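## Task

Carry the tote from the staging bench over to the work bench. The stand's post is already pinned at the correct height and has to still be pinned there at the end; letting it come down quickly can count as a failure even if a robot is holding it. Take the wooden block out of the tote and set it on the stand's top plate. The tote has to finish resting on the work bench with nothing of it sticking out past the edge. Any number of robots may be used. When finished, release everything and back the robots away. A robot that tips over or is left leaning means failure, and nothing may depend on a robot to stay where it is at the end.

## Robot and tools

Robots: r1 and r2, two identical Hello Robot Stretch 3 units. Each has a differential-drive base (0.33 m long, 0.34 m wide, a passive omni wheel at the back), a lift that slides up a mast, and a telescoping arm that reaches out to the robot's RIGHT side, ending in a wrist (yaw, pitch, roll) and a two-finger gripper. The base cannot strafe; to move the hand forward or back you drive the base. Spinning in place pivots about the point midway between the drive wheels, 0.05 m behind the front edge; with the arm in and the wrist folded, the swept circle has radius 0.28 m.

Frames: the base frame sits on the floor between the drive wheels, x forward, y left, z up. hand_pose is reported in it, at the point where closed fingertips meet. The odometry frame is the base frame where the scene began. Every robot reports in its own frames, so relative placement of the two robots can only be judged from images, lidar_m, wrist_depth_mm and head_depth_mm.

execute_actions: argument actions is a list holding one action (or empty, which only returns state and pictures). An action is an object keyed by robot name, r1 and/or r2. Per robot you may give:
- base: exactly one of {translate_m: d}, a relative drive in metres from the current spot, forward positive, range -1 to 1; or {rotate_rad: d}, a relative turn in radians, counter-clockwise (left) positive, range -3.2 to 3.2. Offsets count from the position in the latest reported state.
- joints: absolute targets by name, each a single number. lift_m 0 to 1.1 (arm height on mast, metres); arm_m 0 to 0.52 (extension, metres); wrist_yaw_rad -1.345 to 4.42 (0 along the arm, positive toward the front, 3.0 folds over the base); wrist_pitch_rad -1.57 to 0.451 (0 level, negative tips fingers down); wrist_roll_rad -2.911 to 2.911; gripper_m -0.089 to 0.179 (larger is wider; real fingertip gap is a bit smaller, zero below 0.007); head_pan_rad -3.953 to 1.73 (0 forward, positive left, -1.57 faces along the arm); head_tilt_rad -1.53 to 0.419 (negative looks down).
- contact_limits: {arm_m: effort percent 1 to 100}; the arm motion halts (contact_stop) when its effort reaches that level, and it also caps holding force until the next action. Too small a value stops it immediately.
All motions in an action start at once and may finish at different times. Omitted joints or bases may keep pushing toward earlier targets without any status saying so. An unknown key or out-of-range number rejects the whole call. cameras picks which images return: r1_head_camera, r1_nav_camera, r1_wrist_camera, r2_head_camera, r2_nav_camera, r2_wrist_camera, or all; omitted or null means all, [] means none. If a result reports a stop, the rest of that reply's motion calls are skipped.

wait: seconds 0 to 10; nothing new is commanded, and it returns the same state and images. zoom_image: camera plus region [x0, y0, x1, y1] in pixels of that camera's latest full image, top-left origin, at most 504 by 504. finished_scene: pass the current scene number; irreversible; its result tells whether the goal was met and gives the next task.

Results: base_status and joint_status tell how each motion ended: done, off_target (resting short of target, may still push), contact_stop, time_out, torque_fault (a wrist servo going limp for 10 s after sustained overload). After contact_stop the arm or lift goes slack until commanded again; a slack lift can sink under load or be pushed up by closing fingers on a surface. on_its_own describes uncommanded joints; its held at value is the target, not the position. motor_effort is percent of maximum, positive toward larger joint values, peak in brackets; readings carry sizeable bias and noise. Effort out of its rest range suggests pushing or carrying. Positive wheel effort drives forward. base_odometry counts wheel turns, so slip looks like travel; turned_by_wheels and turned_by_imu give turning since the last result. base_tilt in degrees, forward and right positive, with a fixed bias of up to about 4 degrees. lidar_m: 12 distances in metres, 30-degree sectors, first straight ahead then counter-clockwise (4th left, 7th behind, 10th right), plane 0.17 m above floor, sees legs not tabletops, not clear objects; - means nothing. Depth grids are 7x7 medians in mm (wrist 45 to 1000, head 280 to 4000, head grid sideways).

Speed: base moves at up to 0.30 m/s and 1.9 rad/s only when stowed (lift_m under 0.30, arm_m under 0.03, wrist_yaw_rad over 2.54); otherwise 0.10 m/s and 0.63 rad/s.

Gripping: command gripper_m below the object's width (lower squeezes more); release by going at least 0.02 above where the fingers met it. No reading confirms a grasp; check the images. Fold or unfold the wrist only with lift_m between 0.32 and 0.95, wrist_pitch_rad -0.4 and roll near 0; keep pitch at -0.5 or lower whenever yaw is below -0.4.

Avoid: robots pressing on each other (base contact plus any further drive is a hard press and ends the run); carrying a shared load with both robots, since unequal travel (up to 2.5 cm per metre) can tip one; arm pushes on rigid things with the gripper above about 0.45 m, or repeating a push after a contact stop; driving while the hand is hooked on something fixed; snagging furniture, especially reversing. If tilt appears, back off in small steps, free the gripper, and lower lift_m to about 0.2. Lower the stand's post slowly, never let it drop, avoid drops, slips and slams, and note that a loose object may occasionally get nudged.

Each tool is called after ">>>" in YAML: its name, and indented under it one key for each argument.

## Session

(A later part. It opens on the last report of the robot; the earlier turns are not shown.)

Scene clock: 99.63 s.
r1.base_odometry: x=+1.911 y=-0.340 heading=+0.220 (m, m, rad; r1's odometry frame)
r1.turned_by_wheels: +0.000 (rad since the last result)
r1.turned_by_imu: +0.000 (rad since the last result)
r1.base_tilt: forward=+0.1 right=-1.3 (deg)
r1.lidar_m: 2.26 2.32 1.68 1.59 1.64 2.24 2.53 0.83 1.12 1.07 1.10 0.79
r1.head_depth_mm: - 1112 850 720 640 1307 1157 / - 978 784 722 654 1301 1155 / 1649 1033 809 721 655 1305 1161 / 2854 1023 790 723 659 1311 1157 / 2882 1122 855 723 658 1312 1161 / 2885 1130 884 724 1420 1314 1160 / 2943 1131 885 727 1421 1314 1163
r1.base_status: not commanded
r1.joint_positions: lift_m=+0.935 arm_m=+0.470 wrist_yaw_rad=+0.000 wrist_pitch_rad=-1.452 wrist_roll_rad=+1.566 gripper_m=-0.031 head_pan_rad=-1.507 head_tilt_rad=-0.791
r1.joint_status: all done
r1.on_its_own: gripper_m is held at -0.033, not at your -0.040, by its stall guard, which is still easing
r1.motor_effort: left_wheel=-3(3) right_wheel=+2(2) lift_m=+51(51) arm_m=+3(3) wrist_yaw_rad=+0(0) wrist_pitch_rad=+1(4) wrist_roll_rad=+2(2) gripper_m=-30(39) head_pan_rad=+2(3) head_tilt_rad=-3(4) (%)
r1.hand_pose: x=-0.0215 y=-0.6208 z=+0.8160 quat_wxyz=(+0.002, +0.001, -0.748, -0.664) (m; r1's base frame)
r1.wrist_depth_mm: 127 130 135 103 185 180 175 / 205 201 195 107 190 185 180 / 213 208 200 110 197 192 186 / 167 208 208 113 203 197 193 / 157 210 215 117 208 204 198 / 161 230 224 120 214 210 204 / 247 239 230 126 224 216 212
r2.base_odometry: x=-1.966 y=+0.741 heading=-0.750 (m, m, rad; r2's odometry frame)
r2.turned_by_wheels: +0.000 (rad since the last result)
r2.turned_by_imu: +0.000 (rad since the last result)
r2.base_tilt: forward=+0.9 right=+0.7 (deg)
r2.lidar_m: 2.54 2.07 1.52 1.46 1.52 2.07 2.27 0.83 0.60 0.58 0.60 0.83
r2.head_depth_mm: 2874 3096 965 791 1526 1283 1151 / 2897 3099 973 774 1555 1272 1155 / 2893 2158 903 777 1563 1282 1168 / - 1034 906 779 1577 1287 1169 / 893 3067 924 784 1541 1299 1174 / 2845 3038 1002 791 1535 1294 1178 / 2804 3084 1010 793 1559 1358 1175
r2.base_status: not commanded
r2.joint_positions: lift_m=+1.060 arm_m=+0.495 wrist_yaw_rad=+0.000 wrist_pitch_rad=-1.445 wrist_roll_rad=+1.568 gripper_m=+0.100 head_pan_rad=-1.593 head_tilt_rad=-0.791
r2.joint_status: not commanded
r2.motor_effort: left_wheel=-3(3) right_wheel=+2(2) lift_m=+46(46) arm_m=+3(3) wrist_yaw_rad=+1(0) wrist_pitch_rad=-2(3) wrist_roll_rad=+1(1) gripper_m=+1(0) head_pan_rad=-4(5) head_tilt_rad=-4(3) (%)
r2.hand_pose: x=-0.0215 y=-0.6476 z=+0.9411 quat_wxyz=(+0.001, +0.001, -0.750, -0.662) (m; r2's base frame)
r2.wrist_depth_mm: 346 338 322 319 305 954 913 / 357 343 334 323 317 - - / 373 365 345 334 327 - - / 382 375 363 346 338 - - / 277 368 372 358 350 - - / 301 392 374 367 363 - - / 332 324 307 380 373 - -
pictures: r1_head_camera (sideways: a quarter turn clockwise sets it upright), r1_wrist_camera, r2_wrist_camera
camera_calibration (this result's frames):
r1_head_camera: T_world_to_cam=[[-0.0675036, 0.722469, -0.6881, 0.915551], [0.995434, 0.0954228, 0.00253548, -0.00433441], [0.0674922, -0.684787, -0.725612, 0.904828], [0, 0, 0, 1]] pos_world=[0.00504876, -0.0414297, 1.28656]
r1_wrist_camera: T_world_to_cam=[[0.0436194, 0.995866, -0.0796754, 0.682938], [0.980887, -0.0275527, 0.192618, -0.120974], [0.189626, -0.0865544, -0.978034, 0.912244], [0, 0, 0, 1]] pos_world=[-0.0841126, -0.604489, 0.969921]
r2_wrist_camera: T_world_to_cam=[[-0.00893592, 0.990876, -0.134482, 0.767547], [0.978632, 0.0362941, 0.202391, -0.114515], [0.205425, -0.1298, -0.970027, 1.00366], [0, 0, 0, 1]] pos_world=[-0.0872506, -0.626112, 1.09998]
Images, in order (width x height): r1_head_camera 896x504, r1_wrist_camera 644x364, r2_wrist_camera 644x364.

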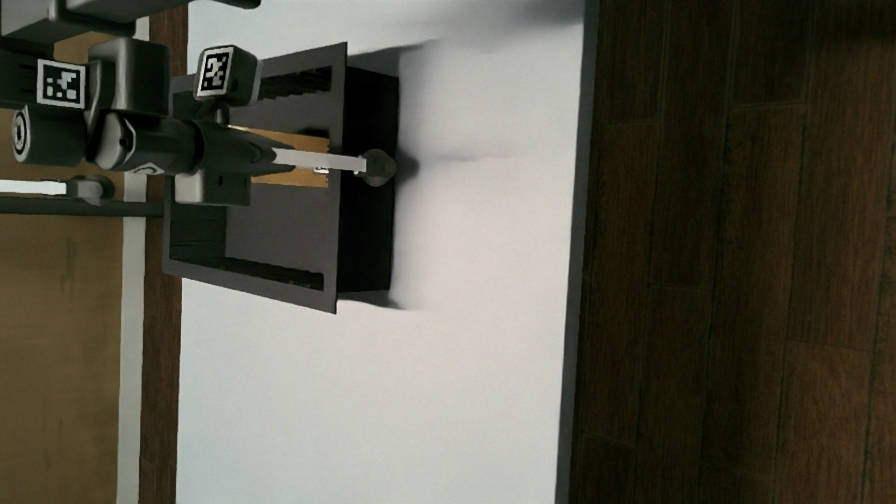

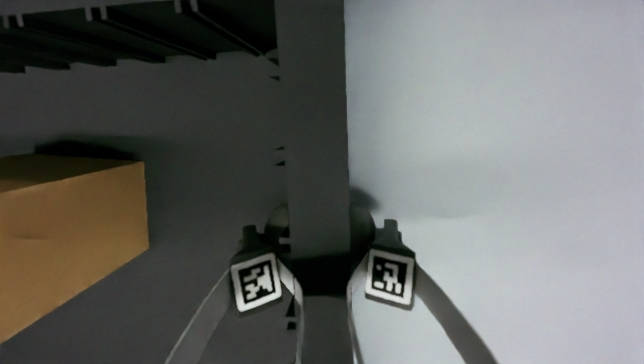

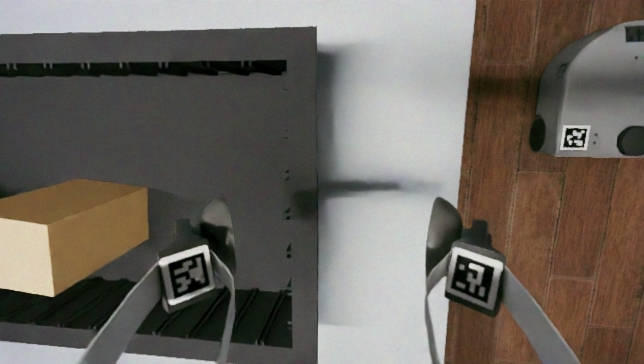

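Light. Need about 3 cm more.

>>> execute_actions:
  actions:
    - {"r1":{"joints":{"arm_m":0.495}},"r2":{"joints":{"lift_m":0.93,"arm_m":0.5}}}
  cameras: ["r2_wrist_camera"]

>>> execute_actions:
  actions:
    - {"r2":{"joints":{"gripper_m":-0.028}}}
  cameras: []

>>> execute_actions:
  actions:
    - {"r1":{"joints":{"lift_m":1.0}},"r2":{"joints":{"lift_m":1.0}}}
  cameras: ["r1_head_camera","r2_head_camera","r2_wrist_camera"]

Scene clock: 107.73 s.
r1.base_odometry: x=+1.911 y=-0.340 heading=+0.220 (m, m, rad; r1's odometry frame)
r1.turned_by_wheels: +0.000 (rad since the last result)
r1.turned_by_imu: -0.002 (rad since the last result)
r1.base_tilt: forward=+0.1 right=-1.3 (deg)
r1.lidar_m: 2.26 2.32 1.67 1.60 1.64 2.25 2.53 0.83 1.11 1.07 1.10 0.79
r1.head_depth_mm: - 1114 851 720 639 1299 1155 / - 995 780 721 654 1309 1158 / 911 1027 789 722 655 1306 1159 / 2807 1015 796 723 656 1309 1163 / 2874 1127 856 724 658 1309 1159 / 2909 1129 881 725 1422 1307 1160 / 2923 1133 886 727 1422 1316 1158
r1.base_status: not commanded
r1.joint_positions: lift_m=+0.935 arm_m=+0.495 wrist_yaw_rad=+0.000 wrist_pitch_rad=-1.448 wrist_roll_rad=+1.566 gripper_m=-0.011 head_pan_rad=-1.507 head_tilt_rad=-0.791
r1.joint_status: all done
r1.on_its_own: gripper_m is held at -0.012, not at your -0.040, by its stall guard, which is not easing now
r1.motor_effort: left_wheel=-3(3) right_wheel=+2(2) lift_m=+50(50) arm_m=+3(5) wrist_yaw_rad=+0(0) wrist_pitch_rad=-1(0) wrist_roll_rad=+2(2) gripper_m=-21(21) head_pan_rad=+2(3) head_tilt_rad=-3(3) (%)
r1.hand_pose: x=-0.0215 y=-0.6469 z=+0.8161 quat_wxyz=(+0.002, +0.001, -0.749, -0.663) (m; r1's base frame)
r1.wrist_depth_mm: 128 130 136 105 184 180 176 / 209 202 196 109 190 184 180 / 215 210 202 112 195 190 186 / 166 207 210 116 203 197 192 / 157 211 218 119 208 202 197 / 162 232 227 123 214 210 205 / 250 242 232 128 225 217 211
r2.base_odometry: x=-1.966 y=+0.741 heading=-0.750 (m, m, rad; r2's odometry frame)
r2.turned_by_wheels: +0.000 (rad since the last result)
r2.turned_by_imu: -0.001 (rad since the last result)
r2.base_tilt: forward=+0.9 right=+0.7 (deg)
r2.lidar_m: 2.54 2.07 1.51 1.46 1.51 2.07 2.28 0.82 0.60 0.58 0.60 0.82
r2.head_depth_mm: 2905 3099 - 787 1549 1266 1140 / 2848 - 939 775 1554 1280 1156 / 2764 - 908 772 1571 1276 1163 / 2798 - 915 762 1565 1293 1170 / 883 3129 920 769 1532 1283 1171 / 2827 3105 1000 787 1553 1295 1176 / 2802 3065 1009 792 1567 1361 1179
r2.base_status: not commanded
r2.joint_positions: lift_m=+0.930 arm_m=+0.500 wrist_yaw_rad=+0.000 wrist_pitch_rad=-1.445 wrist_roll_rad=+1.568 gripper_m=+0.100 head_pan_rad=-1.593 head_tilt_rad=-0.791
r2.joint_status: all done
r2.motor_effort: left_wheel=-3(3) right_wheel=+2(2) lift_m=+26(40) arm_m=+3(4) wrist_yaw_rad=+0(0) wrist_pitch_rad=-2(2) wrist_roll_rad=+1(1) gripper_m=+1(1) head_pan_rad=-4(4) head_tilt_rad=-4(4) (%)
r2.hand_pose: x=-0.0215 y=-0.6525 z=+0.8118 quat_wxyz=(+0.001, +0.001, -0.750, -0.662) (m; r2's base frame)
r2.wrist_depth_mm: 133 134 133 113 190 183 829 / 220 214 207 117 196 189 - / 231 221 215 121 201 195 - / 240 232 222 126 208 202 916 / 246 241 229 131 217 209 945 / 241 250 237 136 223 975 951 / 267 259 250 141 230 224 967
pictures: r2_wrist_camera
camera_calibration (this result's frames):
r2_wrist_camera: T_world_to_cam=[[-0.0089359, 0.990894, -0.134349, 0.754973], [0.978632, 0.036267, 0.202396, -0.0881747], [0.205425, -0.12967, -0.970044, 0.87763], [0, 0, 0, 1]] pos_world=[-0.0872506, -0.631098, 0.970616]
Images, in order (width x height): r2_wrist_camera 644x364.

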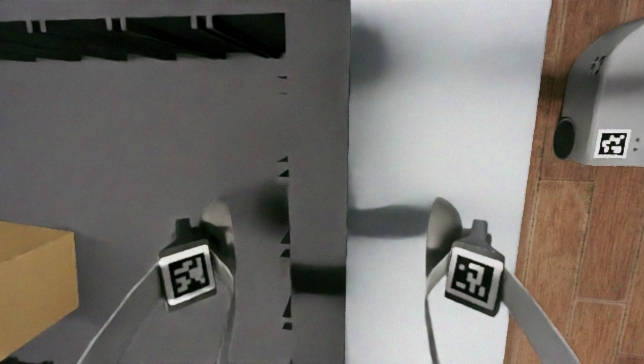

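Scene clock: 109.50 s.
r1.base_odometry: x=+1.911 y=-0.340 heading=+0.220 (m, m, rad; r1's odometry frame)
r1.turned_by_wheels: +0.000 (rad since the last result)
r1.turned_by_imu: +0.000 (rad since the last result)
r1.base_tilt: forward=+0.2 right=-1.3 (deg)
r1.lidar_m: 2.26 2.32 1.68 1.60 1.64 2.25 2.52 0.83 1.12 1.07 1.11 0.79
r1.head_depth_mm: - 1115 846 720 638 1303 1159 / - 994 784 721 655 1304 1157 / 916 1011 794 722 655 1311 1155 / 2779 1017 798 722 656 1304 1157 / 2855 1128 856 726 659 1312 1161 / 2893 1133 885 726 1419 1314 1158 / 2911 1129 884 727 1421 1314 1162
r1.base_status: not commanded
r1.joint_positions: lift_m=+0.935 arm_m=+0.495 wrist_yaw_rad=+0.000 wrist_pitch_rad=-1.438 wrist_roll_rad=+1.566 gripper_m=-0.011 head_pan_rad=-1.507 head_tilt_rad=-0.791
r1.joint_status: not commanded
r1.on_its_own: gripper_m is held at -0.012, not at your -0.040, by its stall guard, which is not easing now
r1.motor_effort: left_wheel=-3(3) right_wheel=+3(2) lift_m=+50(50) arm_m=+2(3) wrist_yaw_rad=+0(0) wrist_pitch_rad=-4(4) wrist_roll_rad=+2(2) gripper_m=-21(22) head_pan_rad=+2(3) head_tilt_rad=-2(3) (%)
r1.hand_pose: x=-0.0215 y=-0.6495 z=+0.8162 quat_wxyz=(+0.002, +0.001, -0.752, -0.659) (m; r1's base frame)
r1.wrist_depth_mm: 128 130 135 105 184 179 174 / 211 203 197 109 190 185 179 / 216 210 204 112 195 191 185 / 166 208 210 116 202 196 190 / 157 210 219 119 208 203 196 / 161 234 228 123 213 209 202 / 253 245 234 129 224 216 208
r2.base_odometry: x=-1.966 y=+0.741 heading=-0.750 (m, m, rad; r2's odometry frame)
r2.turned_by_wheels: +0.000 (rad since the last result)
r2.turned_by_imu: +0.000 (rad since the last result)
r2.base_tilt: forward=+0.9 right=+0.6 (deg)
r2.lidar_m: 2.53 2.07 1.51 1.46 1.51 2.07 2.27 0.82 0.60 0.58 0.60 0.83
r2.head_depth_mm: 2926 3104 - 790 1555 1264 1149 / 2870 - 939 775 1555 1274 1160 / 2810 - 905 774 1560 1277 1156 / 2775 - 912 769 1578 1277 1162 / 889 3071 918 768 1539 1288 1172 / 2773 3037 1003 794 1554 1301 1172 / 2806 3110 1010 795 1543 1349 1177
r2.base_status: not commanded
r2.joint_positions: lift_m=+0.930 arm_m=+0.500 wrist_yaw_rad=+0.002 wrist_pitch_rad=-1.441 wrist_roll_rad=+1.566 gripper_m=-0.027 head_pan_rad=-1.593 head_tilt_rad=-0.791
r2.joint_status: all done
r2.motor_effort: left_wheel=-3(3) right_wheel=+2(2) lift_m=+28(28) arm_m=+2(3) wrist_yaw_rad=-2(2) wrist_pitch_rad=-4(7) wrist_roll_rad=+2(2) gripper_m=-24(98) head_pan_rad=-4(4) head_tilt_rad=-4(4) (%)
r2.hand_pose: x=-0.0215 y=-0.6537 z=+0.8117 quat_wxyz=(+0.003, +0.002, -0.751, -0.660) (m; r2's base frame)
r2.wrist_depth_mm: 132 137 135 112 189 182 829 / 222 214 206 117 194 187 - / 231 221 213 121 200 194 - / 239 230 222 125 207 201 894 / 243 241 229 128 213 209 914 / 238 250 240 134 218 219 942 / 268 262 248 139 233 - 970
pictures: none
No camera images: the call's "cameras" was empty. Leave "cameras" out to get every camera's image.

Scene clock: 110.97 s.
r1.base_odometry: x=+1.911 y=-0.340 heading=+0.220 (m, m, rad; r1's odometry frame)
r1.turned_by_wheels: +0.000 (rad since the last result)
r1.turned_by_imu: +0.000 (rad since the last result)
r1.base_tilt: forward=+0.1 right=-1.4 (deg)
r1.lidar_m: 2.25 2.32 1.68 1.60 1.64 2.25 2.52 0.83 1.11 1.07 1.11 0.79
r1.head_depth_mm: 2832 1069 846 720 640 1305 1154 / - 876 734 721 654 1309 1153 / 1557 932 804 723 655 1308 1156 / 2776 896 747 724 656 1307 1158 / 2877 1128 883 724 656 1311 1156 / 2895 1132 884 727 1426 1313 1161 / 2935 1131 885 727 1417 1317 1162
r1.base_status: not commanded
r1.joint_positions: lift_m=+1.000 arm_m=+0.495 wrist_yaw_rad=+0.001 wrist_pitch_rad=-1.438 wrist_roll_rad=+1.566 gripper_m=-0.011 head_pan_rad=-1.507 head_tilt_rad=-0.791
r1.joint_status: all done
r1.on_its_own: gripper_m is held at -0.012, not at your -0.040, by its stall guard, which is not easing now
r1.motor_effort: left_wheel=-2(3) right_wheel=+1(2) lift_m=+51(54) arm_m=+2(2) wrist_yaw_rad=-2(1) wrist_pitch_rad=-3(3) wrist_roll_rad=+2(2) gripper_m=-20(21) head_pan_rad=+3(2) head_tilt_rad=-3(4) (%)
r1.hand_pose: x=-0.0215 y=-0.6495 z=+0.8812 quat_wxyz=(+0.003, +0.002, -0.752, -0.659) (m; r1's base frame)
r1.wrist_depth_mm: 128 129 133 111 244 236 229 / 214 206 202 113 251 244 237 / 219 216 207 116 259 252 243 / 166 214 212 118 268 259 251 / 157 211 219 120 274 267 259 / 162 229 225 123 282 276 268 / 245 237 227 127 296 285 277
r2.base_odometry: x=-1.966 y=+0.741 heading=-0.750 (m, m, rad; r2's odometry frame)
r2.turned_by_wheels: +0.000 (rad since the last result)
r2.turned_by_imu: +0.000 (rad since the last result)
r2.base_tilt: forward=+1.0 right=+0.7 (deg)
r2.lidar_m: 2.54 2.07 1.51 1.46 1.52 2.07 2.27 0.82 0.60 0.58 0.60 0.82
r2.head_depth_mm: - 1193 965 792 1550 1265 1150 / - 3094 976 773 1557 1269 1158 / - 1206 754 776 1552 1283 1162 / - - 753 777 1562 1284 1173 / 2754 1010 813 783 1555 1295 1175 / 2839 3058 932 790 1554 1288 1173 / 2795 3035 1018 794 1547 1293 1174
r2.base_status: not commanded
r2.joint_positions: lift_m=+1.000 arm_m=+0.500 wrist_yaw_rad=+0.002 wrist_pitch_rad=-1.441 wrist_roll_rad=+1.566 gripper_m=-0.024 head_pan_rad=-1.593 head_tilt_rad=-0.791
r2.joint_status: all done
r2.motor_effort: left_wheel=-2(3) right_wheel=+1(2) lift_m=+49(51) arm_m=+2(2) wrist_yaw_rad=-2(2) wrist_pitch_rad=-4(4) wrist_roll_rad=+2(2) gripper_m=-20(23) head_pan_rad=-4(5) head_tilt_rad=-4(5) (%)
r2.hand_pose: x=-0.0215 y=-0.6537 z=+0.8810 quat_wxyz=(+0.003, +0.002, -0.751, -0.660) (m; r2's base frame)
r2.wrist_depth_mm: 142 129 135 107 249 247 876 / 218 211 202 113 260 918 - / 227 220 212 118 269 941 - / 241 231 219 123 277 951 970 / 243 242 232 127 284 - - / 238 258 246 135 290 - - / 279 268 256 141 308 - -
pictures: r1_head_camera (sideways: a quarter turn clockwise sets it upright), r2_head_camera (sideways: a quarter turn clockwise sets it upright), r2_wrist_camera
camera_calibration (this result's frames):
r1_head_camera: T_world_to_cam=[[-0.0675037, 0.722469, -0.6881, 0.915551], [0.995434, 0.0954229, 0.00253548, -0.00433441], [0.0674923, -0.684787, -0.725611, 0.904828], [0, 0, 0, 1]] pos_world=[0.00504877, -0.0414297, 1.28656]
r2_head_camera: T_world_to_cam=[[0.0592684, 0.681888, -0.729052, 0.969884], [0.998239, -0.0421709, 0.0417093, -0.0574205], [-0.00230368, -0.73024, -0.683186, 0.846199], [0, 0, 0, 1]] pos_world=[0.00178526, -0.0458445, 1.2876]
r2_wrist_camera: T_world_to_cam=[[-0.013898, 0.990264, -0.138508, 0.768578], [0.978496, 0.0419794, 0.201949, -0.0980526], [0.205797, -0.132723, -0.969553, 0.94226], [0, 0, 0, 1]] pos_world=[-0.0872887, -0.63192, 1.03983]
Images, in order (width x height): r1_head_camera 896x504, r2_head_camera 896x504, r2_wrist_camera 644x364.

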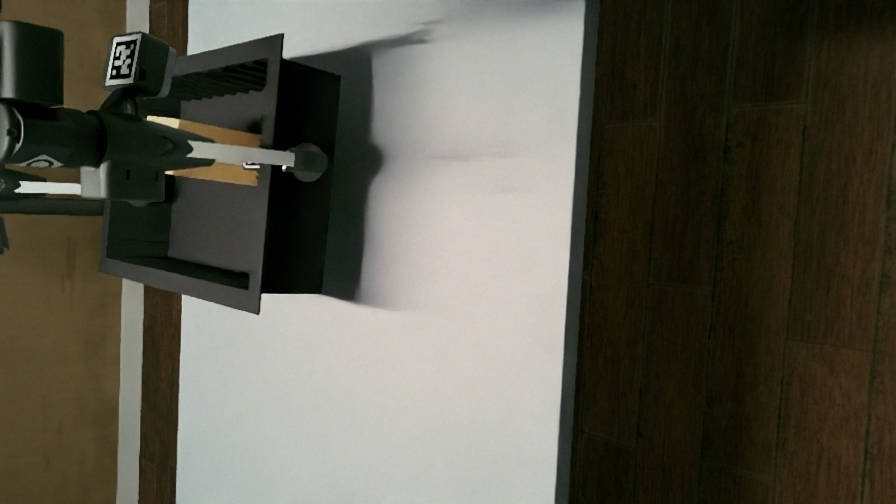

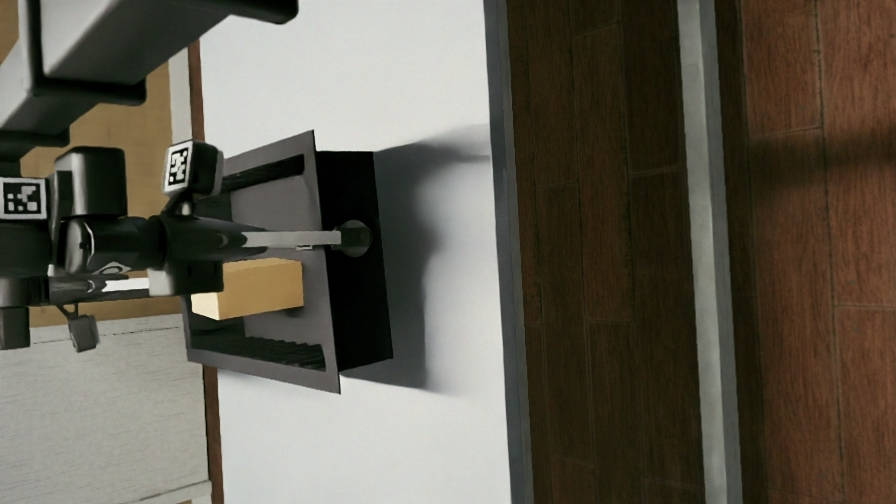

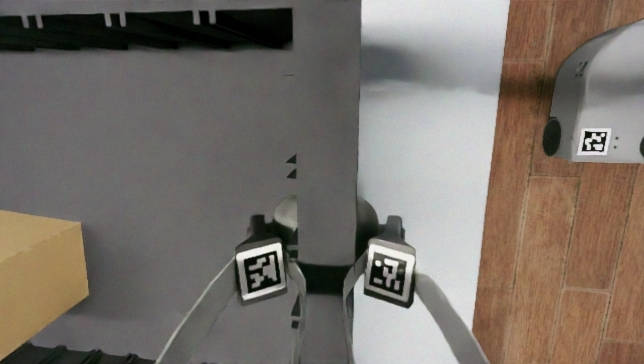

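>>> execute_actions:
  actions:
    - {"r1":{"base":{"rotate_rad":0.025}},"r2":{"base":{"translate_m":-0.015}}}
  cameras: []

>>> execute_actions:
  actions:
    - {"r1":{"base":{"translate_m":-0.7}},"r2":{"base":{"translate_m":0.7}}}
  cameras: ["r1_head_camera","r2_head_camera"]

Scene clock: 116.67 s.
r1.base_odometry: x=+1.911 y=-0.340 heading=+0.245 (m, m, rad; r1's odometry frame)
r1.turned_by_wheels: +0.025 (rad since the last result)
r1.turned_by_imu: +0.023 (rad since the last result)
r1.base_tilt: forward=+0.0 right=-1.3 (deg)
r1.lidar_m: 2.26 2.26 1.66 1.60 1.66 2.30 2.52 0.83 1.11 1.07 1.11 0.79
r1.head_depth_mm: 2820 1071 848 719 638 1304 1159 / - 884 742 720 640 1308 1154 / 1558 929 804 722 658 1307 1152 / 2799 890 748 723 657 1309 1161 / 2896 1127 880 725 657 1313 1158 / 2903 1131 884 726 1421 1308 1163 / 2935 1131 886 726 1421 1310 1165
r1.base_status: done
r1.joint_positions: lift_m=+1.000 arm_m=+0.495 wrist_yaw_rad=+0.001 wrist_pitch_rad=-1.439 wrist_roll_rad=+1.566 gripper_m=-0.011 head_pan_rad=-1.507 head_tilt_rad=-0.791
r1.joint_status: not commanded
r1.on_its_own: gripper_m is held at -0.012, not at your -0.040, by its stall guard, which is not easing now
r1.motor_effort: left_wheel=-2(9) right_wheel=+1(9) lift_m=+51(51) arm_m=+2(2) wrist_yaw_rad=-1(2) wrist_pitch_rad=-3(3) wrist_roll_rad=+2(2) gripper_m=-20(21) head_pan_rad=+2(2) head_tilt_rad=-3(4) (%)
r1.hand_pose: x=-0.0215 y=-0.6491 z=+0.8811 quat_wxyz=(+0.002, +0.002, -0.752, -0.659) (m; r1's base frame)
r1.wrist_depth_mm: 135 135 136 116 244 237 231 / 221 213 207 117 251 243 237 / 224 218 212 119 259 253 245 / 162 217 214 121 267 260 251 / 157 211 219 122 275 269 259 / 163 228 223 124 285 277 268 / 241 234 224 127 295 286 277
r2.base_odometry: x=-1.977 y=+0.752 heading=-0.750 (m, m, rad; r2's odometry frame)
r2.turned_by_wheels: +0.000 (rad since the last result)
r2.turned_by_imu: -0.001 (rad since the last result)
r2.base_tilt: forward=+0.9 right=+0.6 (deg)
r2.lidar_m: 2.55 2.06 1.51 1.46 1.51 2.07 2.26 0.82 0.60 0.58 0.60 0.82
r2.head_depth_mm: - 1197 962 787 1553 1277 1153 / - 3135 967 771 1551 1269 1151 / - 1205 748 777 1562 1271 1162 / - - 753 781 1571 1282 1161 / 1590 999 822 764 1534 1289 1174 / 2846 3097 939 788 1553 1292 1179 / 2829 3072 1012 793 1552 1300 1176
r2.base_status: done
r2.joint_positions: lift_m=+1.000 arm_m=+0.500 wrist_yaw_rad=+0.002 wrist_pitch_rad=-1.443 wrist_roll_rad=+1.566 gripper_m=-0.024 head_pan_rad=-1.593 head_tilt_rad=-0.791
r2.joint_status: not commanded
r2.motor_effort: left_wheel=+0(9) right_wheel=+0(7) lift_m=+50(50) arm_m=+2(2) wrist_yaw_rad=-2(2) wrist_pitch_rad=-3(4) wrist_roll_rad=+2(2) gripper_m=-21(21) head_pan_rad=-4(4) head_tilt_rad=-3(4) (%)
r2.hand_pose: x=-0.0215 y=-0.6531 z=+0.8810 quat_wxyz=(+0.003, +0.002, -0.750, -0.661) (m; r2's base frame)
r2.wrist_depth_mm: 162 128 135 104 252 887 883 / 216 208 198 109 259 898 - / 226 217 209 115 266 926 - / 239 230 222 120 276 991 967 / 242 244 234 127 279 - 990 / 237 261 251 136 291 - - / 281 273 266 145 306 - -
pictures: none
No camera images: the call's "cameras" was empty. Leave "cameras" out to get every camera's image.

Scene clock: 124.83 s.
r1.base_odometry: x=+1.231 y=-0.509 heading=+0.244 (m, m, rad; r1's odometry frame)
r1.turned_by_wheels: +0.000 (rad since the last result)
r1.turned_by_imu: -0.002 (rad since the last result)
r1.base_tilt: forward=+0.1 right=-1.4 (deg)
r1.lidar_m: 2.95 2.27 1.64 1.59 1.68 2.31 1.84 2.09 3.25 0.41 1.11 1.43
r1.head_depth_mm: 2810 2576 2069 1765 1501 1304 1154 / - 886 739 759 1412 1306 1159 / 1586 931 746 722 656 1234 1138 / 2781 885 747 723 656 1316 1159 / 2882 1128 883 725 658 1307 1166 / 2920 1127 886 724 1419 1313 1164 / 2945 1135 888 727 1421 1315 1161
r1.base_status: done
r1.joint_positions: lift_m=+1.000 arm_m=+0.495 wrist_yaw_rad=+0.001 wrist_pitch_rad=-1.449 wrist_roll_rad=+1.566 gripper_m=-0.011 head_pan_rad=-1.507 head_tilt_rad=-0.791
r1.joint_status: not commanded
r1.on_its_own: gripper_m is held at -0.012, not at your -0.040, by its stall guard, which is not easing now
r1.motor_effort: left_wheel=-3(6) right_wheel=+3(6) lift_m=+51(51) arm_m=+2(2) wrist_yaw_rad=-1(1) wrist_pitch_rad=+0(3) wrist_roll_rad=+2(2) gripper_m=-21(21) head_pan_rad=+2(3) head_tilt_rad=-3(4) (%)
r1.hand_pose: x=-0.0215 y=-0.6466 z=+0.8811 quat_wxyz=(+0.002, +0.002, -0.749, -0.663) (m; r1's base frame)
r1.wrist_depth_mm: 137 138 137 116 953 926 907 / 219 212 207 118 976 962 - / 223 218 212 120 260 253 245 / 157 215 214 121 266 260 252 / 156 211 218 123 276 267 262 / 168 226 221 125 282 277 269 / 237 232 223 127 298 289 279
r2.base_odometry: x=-1.465 y=+0.275 heading=-0.750 (m, m, rad; r2's odometry frame)
r2.turned_by_wheels: +0.000 (rad since the last result)
r2.turned_by_imu: -0.002 (rad since the last result)
r2.base_tilt: forward=+0.9 right=+0.7 (deg)
r2.lidar_m: 2.24 2.07 1.51 1.46 1.52 2.07 2.96 0.82 0.60 0.57 3.43 1.88
r2.head_depth_mm: - 1198 966 786 1560 1256 1155 / - 3111 966 771 1548 1274 1152 / - 1209 748 765 1557 1280 1159 / - - 748 780 1465 1263 1166 / 1633 1002 827 864 1591 1348 1172 / 2874 3128 2382 1910 1592 1345 1169 / 2835 3095 2468 1945 1590 1365 1178
r2.base_status: done
r2.joint_positions: lift_m=+1.000 arm_m=+0.500 wrist_yaw_rad=+0.002 wrist_pitch_rad=-1.452 wrist_roll_rad=+1.566 gripper_m=-0.024 head_pan_rad=-1.593 head_tilt_rad=-0.791
r2.joint_status: not commanded
r2.motor_effort: left_wheel=-3(5) right_wheel=+2(4) lift_m=+49(49) arm_m=+2(2) wrist_yaw_rad=-2(2) wrist_pitch_rad=+1(3) wrist_roll_rad=+2(2) gripper_m=-20(19) head_pan_rad=-5(4) head_tilt_rad=-4(3) (%)
r2.hand_pose: x=-0.0215 y=-0.6509 z=+0.8809 quat_wxyz=(+0.003, +0.002, -0.748, -0.664) (m; r2's base frame)
r2.wrist_depth_mm: 180 142 152 104 251 904 849 / 213 207 197 109 256 903 - / 225 216 209 114 267 934 - / 236 231 221 121 276 979 989 / 236 242 231 127 287 - - / 239 261 251 136 293 - - / 278 275 262 146 - - -
pictures: r1_head_camera (sideways: a quarter turn clockwise sets it upright), r2_head_camera (sideways: a quarter turn clockwise sets it upright)
camera_calibration (this result's frames):
r1_head_camera: T_world_to_cam=[[-0.0675037, 0.722469, -0.6881, 0.915551], [0.995434, 0.0954229, 0.00253548, -0.00433441], [0.0674923, -0.684787, -0.725612, 0.904828], [0, 0, 0, 1]] pos_world=[0.00504877, -0.0414297, 1.28656]
r2_head_camera: T_world_to_cam=[[0.0592683, 0.681888, -0.729052, 0.969884], [0.998239, -0.0421706, 0.0417094, -0.0574205], [-0.0023035, -0.73024, -0.683186, 0.846199], [0, 0, 0, 1]] pos_world=[0.00178527, -0.0458445, 1.2876]
Images, in order (width x height): r1_head_camera 896x504, r2_head_camera 896x504.

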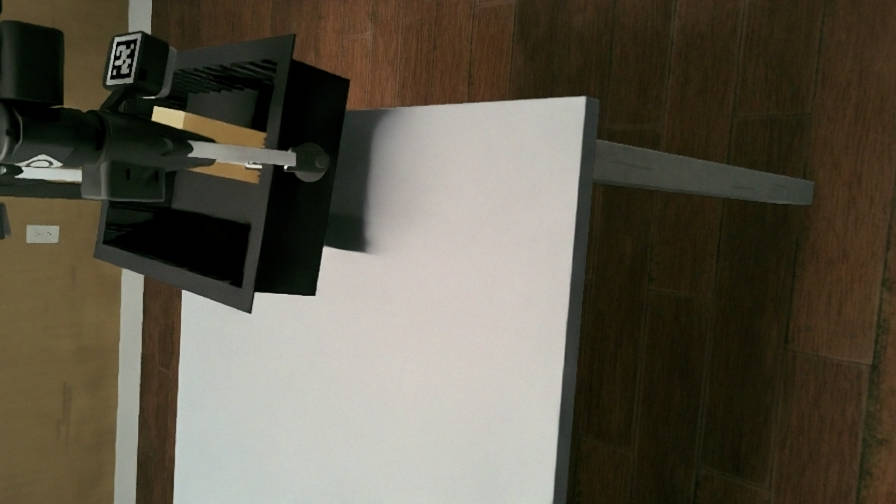

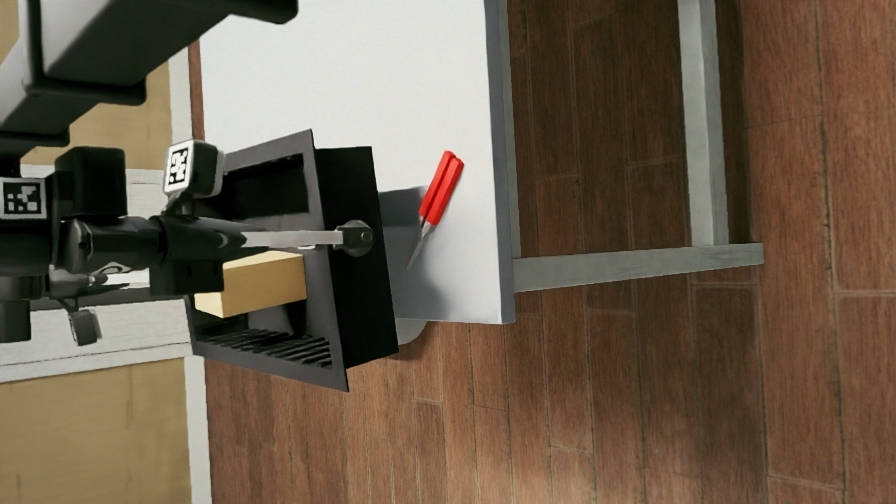

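Stable; converging ~7 mm/m.

>>> execute_actions:
  actions:
    - {"r1":{"base":{"translate_m":-1},"joints":{"arm_m":0.49,"lift_m":1.02}},"r2":{"base":{"translate_m":1},"joints":{"lift_m":1.02,"head_pan_rad":-1.3}}}
  cameras: ["r2_head_camera","r2_nav_camera"]

Scene clock: 139.47 s.
r1.base_odometry: x=+0.261 y=-0.751 heading=+0.244 (m, m, rad; r1's odometry frame)
r1.turned_by_wheels: +0.000 (rad since the last result)
r1.turned_by_imu: -0.004 (rad since the last result)
r1.base_tilt: forward=+0.1 right=-1.3 (deg)
r1.lidar_m: 2.39 2.29 1.68 1.62 1.68 2.32 2.26 0.90 1.32 1.64 1.41 1.02
r1.head_depth_mm: 2762 2499 2098 1779 1503 1306 1158 / - 869 713 1777 1502 1303 1154 / 2670 889 1831 1761 1508 1306 1156 / 2761 841 1863 1766 1506 1311 1153 / 2867 2781 2167 1784 1507 1308 1163 / 2906 2770 2170 1766 1510 1311 1163 / 2936 2763 2188 1780 1525 1316 1165
r1.base_status: done
r1.joint_positions: lift_m=+1.020 arm_m=+0.490 wrist_yaw_rad=-0.002 wrist_pitch_rad=-1.456 wrist_roll_rad=+1.572 gripper_m=-0.011 head_pan_rad=-1.507 head_tilt_rad=-0.791
r1.joint_status: all done
r1.on_its_own: gripper_m is held at -0.012, not at your -0.040, by its stall guard, which is not easing now
r1.motor_effort: left_wheel=-5(9) right_wheel=+6(8) lift_m=+51(55) arm_m=-2(1) wrist_yaw_rad=+2(2) wrist_pitch_rad=+2(2) wrist_roll_rad=-1(2) gripper_m=-21(21) head_pan_rad=+2(2) head_tilt_rad=-3(4) (%)
r1.hand_pose: x=-0.0215 y=-0.6404 z=+0.9010 quat_wxyz=(+0.000, -0.001, -0.746, -0.666) (m; r1's base frame)
r1.wrist_depth_mm: 147 140 139 116 990 944 908 / 217 212 206 118 - 999 - / 221 217 210 120 - 997 - / 156 206 214 121 - - - / 156 212 217 122 - - - / 230 226 222 124 - - - / 236 230 222 126 - - -
r2.base_odometry: x=-0.733 y=-0.407 heading=-0.750 (m, m, rad; r2's odometry frame)
r2.turned_by_wheels: +0.000 (rad since the last result)
r2.turned_by_imu: -0.002 (rad since the last result)
r2.base_tilt: forward=+0.9 right=+0.6 (deg)
r2.lidar_m: 2.23 2.08 1.52 1.46 1.52 2.07 2.29 1.11 1.55 1.64 1.44 0.97
r2.head_depth_mm: 867 - 702 1873 1538 1323 1153 / 2754 965 732 1827 1555 1330 1155 / 2860 3106 770 1866 1556 1329 1166 / 3024 3169 2420 1891 1565 1347 1167 / 3046 3256 2454 1931 1579 1337 1177 / 3065 3391 2434 1829 1595 1348 1170 / 3175 2942 2285 1940 1596 1353 1184
r2.base_status: done
r2.joint_positions: lift_m=+1.020 arm_m=+0.500 wrist_yaw_rad=+0.000 wrist_pitch_rad=-1.459 wrist_roll_rad=+1.570 gripper_m=-0.024 head_pan_rad=-1.307 head_tilt_rad=-0.791
r2.joint_status: all done
r2.motor_effort: left_wheel=-5(7) right_wheel=+4(9) lift_m=+49(52) arm_m=+2(2) wrist_yaw_rad=+0(2) wrist_pitch_rad=+3(3) wrist_roll_rad=+0(2) gripper_m=-20(20) head_pan_rad=+5(34) head_tilt_rad=-4(4) (%)
r2.hand_pose: x=-0.0215 y=-0.6491 z=+0.9009 quat_wxyz=(+0.001, +0.000, -0.745, -0.667) (m; r2's base frame)
r2.wrist_depth_mm: 201 171 152 105 947 948 923 / 214 206 198 109 991 948 - / 223 215 208 114 - - - / 238 230 222 121 - - 989 / 233 244 235 127 - - - / 240 260 252 136 - - - / 276 269 262 147 - - -
pictures: r2_head_camera (sideways: a quarter turn clockwise sets it upright), r2_nav_camera (sideways: a quarter turn counterclockwise sets it upright)
camera_calibration (this result's frames):
r2_head_camera: T_world_to_cam=[[-0.135578, 0.670896, -0.729052, 0.971072], [0.969564, 0.241258, 0.0417094, -0.0572455], [0.203873, -0.701208, -0.683186, 0.844941], [0, 0, 0, 1]] pos_world=[0.0148985, -0.0451987, 1.2876]
r2_nav_camera: T_world_to_cam=[[0.171554, -0.660799, 0.730694, -0.910422], [-0.969239, -0.24607, 0.00502873, 0.0557333], [0.176479, -0.70908, -0.682687, 0.841781], [0, 0, 0, 1]] pos_world=[0.0616493, 0.00899811, 1.23963]
Images, in order (width x height): r2_head_camera 896x504, r2_nav_camera 672x504.

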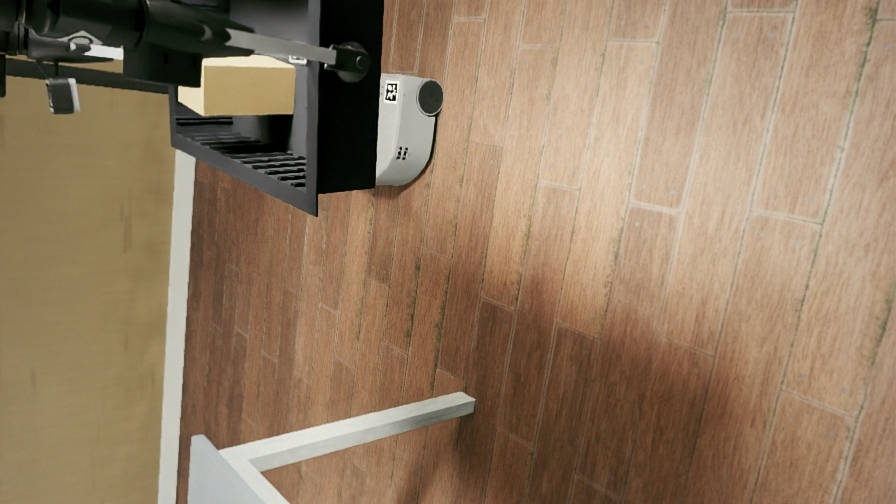

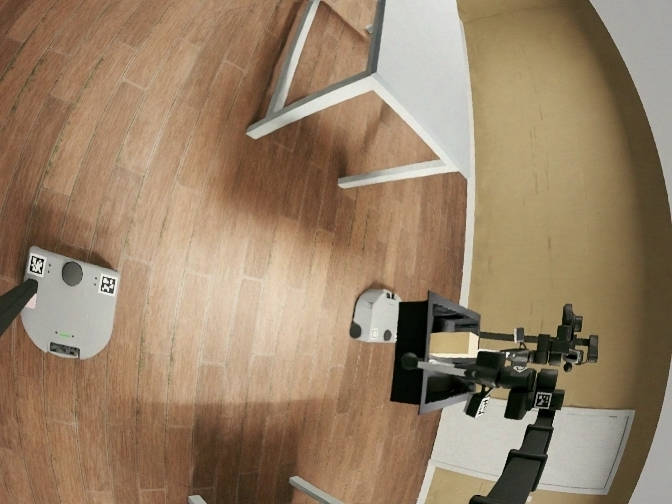

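>>> execute_actions:
  actions:
    - {"r1":{"base":{"translate_m":-1},"joints":{"arm_m":0.48}},"r2":{"base":{"translate_m":0.985},"joints":{"head_pan_rad":-1.6}}}
  cameras: ["r2_head_camera","r1_head_camera"]

Scene clock: 153.20 s.
r1.base_odometry: x=-0.709 y=-0.993 heading=+0.244 (m, m, rad; r1's odometry frame)
r1.turned_by_wheels: +0.000 (rad since the last result)
r1.turned_by_imu: -0.004 (rad since the last result)
r1.base_tilt: forward=+0.1 right=-1.4 (deg)
r1.lidar_m: 1.96 2.24 1.68 1.62 1.69 2.32 3.80 1.29 1.10 1.05 0.43 2.20
r1.head_depth_mm: 2761 1035 847 720 625 1302 1156 / - 867 705 722 639 1307 1156 / 1575 891 804 723 640 1306 1158 / 2751 844 806 724 643 1312 1160 / 2879 2759 855 725 657 1030 1140 / 2903 2762 2179 764 658 1306 1162 / 2960 2778 2164 1786 1514 1313 1164
r1.base_status: done
r1.joint_positions: lift_m=+1.020 arm_m=+0.480 wrist_yaw_rad=-0.002 wrist_pitch_rad=-1.453 wrist_roll_rad=+1.576 gripper_m=-0.011 head_pan_rad=-1.507 head_tilt_rad=-0.791
r1.joint_status: all done
r1.on_its_own: gripper_m is held at -0.012, not at your -0.040, by its stall guard, which is not easing now
r1.motor_effort: left_wheel=-3(10) right_wheel=+4(7) lift_m=+51(51) arm_m=-2(2) wrist_yaw_rad=+2(4) wrist_pitch_rad=+1(1) wrist_roll_rad=-4(4) gripper_m=-20(21) head_pan_rad=+3(3) head_tilt_rad=-3(3) (%)
r1.hand_pose: x=-0.0216 y=-0.6311 z=+0.9010 quat_wxyz=(-0.002, -0.003, -0.747, -0.664) (m; r1's base frame)
r1.wrist_depth_mm: 143 140 138 117 263 257 251 / 220 213 207 119 269 264 259 / 224 217 213 120 279 273 266 / 157 211 214 122 288 280 274 / 156 210 218 122 296 290 283 / 170 226 222 124 305 298 292 / 237 230 221 126 320 310 304
r2.base_odometry: x=-0.013 y=-1.079 heading=-0.750 (m, m, rad; r2's odometry frame)
r2.turned_by_wheels: +0.000 (rad since the last result)
r2.turned_by_imu: -0.002 (rad since the last result)
r2.base_tilt: forward=+1.0 right=+0.7 (deg)
r2.lidar_m: 3.76 2.08 1.52 1.47 1.52 2.08 2.27 2.03 0.59 0.58 0.60 0.81
r2.head_depth_mm: - 3101 2350 1796 1550 1317 1154 / 2925 3105 974 771 926 1248 1154 / 2953 981 731 772 1560 1286 1161 / - 838 748 782 1527 1279 1164 / 2768 982 747 779 1547 1295 1170 / 2815 3093 966 789 1547 1292 1171 / 2853 3093 1013 794 1558 1360 1177
r2.base_status: done
r2.joint_positions: lift_m=+1.020 arm_m=+0.500 wrist_yaw_rad=-0.001 wrist_pitch_rad=-1.456 wrist_roll_rad=+1.572 gripper_m=-0.024 head_pan_rad=-1.593 head_tilt_rad=-0.791
r2.joint_status: all done
r2.motor_effort: left_wheel=-3(7) right_wheel=+3(12) lift_m=+49(49) arm_m=+2(2) wrist_yaw_rad=+0(2) wrist_pitch_rad=+2(4) wrist_roll_rad=-1(2) gripper_m=-19(22) head_pan_rad=-3(34) head_tilt_rad=-6(3) (%)
r2.hand_pose: x=-0.0215 y=-0.6498 z=+0.9009 quat_wxyz=(-0.001, -0.001, -0.746, -0.666) (m; r2's base frame)
r2.wrist_depth_mm: 186 155 156 104 269 919 883 / 211 205 198 109 280 938 - / 223 219 210 115 285 953 - / 239 229 223 121 296 - 958 / 235 244 233 127 305 - - / 240 261 254 137 312 - - / 275 271 264 148 328 - -
pictures: r1_head_camera (sideways: a quarter turn clockwise sets it upright), r2_head_camera (sideways: a quarter turn clockwise sets it upright)
camera_calibration (this result's frames):
r1_head_camera: T_world_to_cam=[[-0.0675035, 0.722469, -0.6881, 0.915551], [0.995434, 0.0954227, 0.00253548, -0.00433441], [0.0674921, -0.684787, -0.725612, 0.904828], [0, 0, 0, 1]] pos_world=[0.00504876, -0.0414297, 1.28656]
r2_head_camera: T_world_to_cam=[[0.0590236, 0.681909, -0.729052, 0.969885], [0.998255, -0.0418125, 0.0417094, -0.0574206], [-0.00204148, -0.730241, -0.683186, 0.846197], [0, 0, 0, 1]] pos_world=[0.00180172, -0.045846, 1.2876]
Images, in order (width x height): r1_head_camera 896x504, r2_head_camera 896x504.

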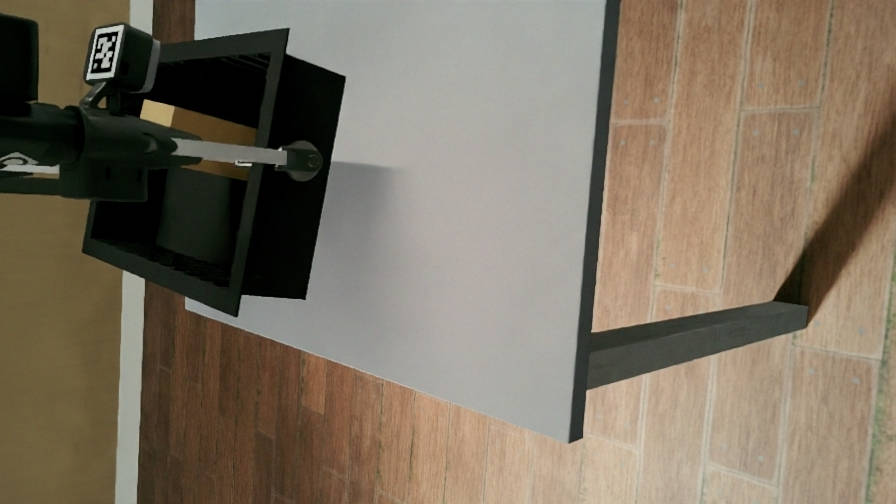

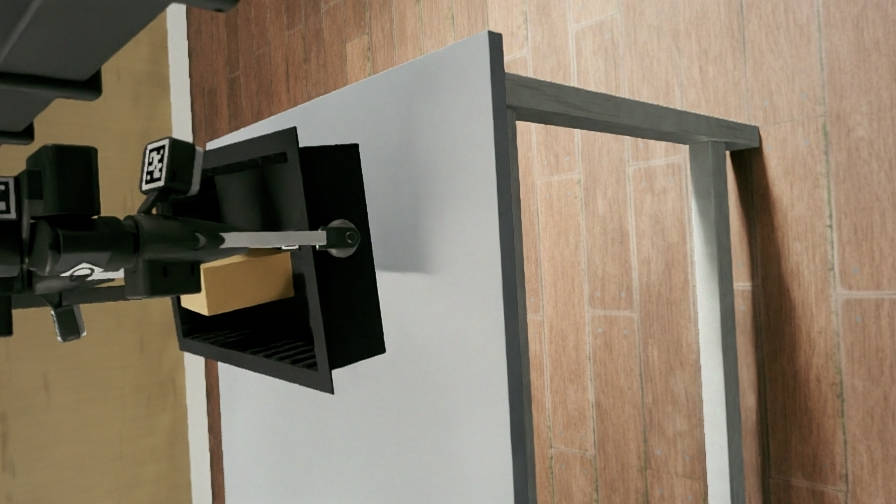

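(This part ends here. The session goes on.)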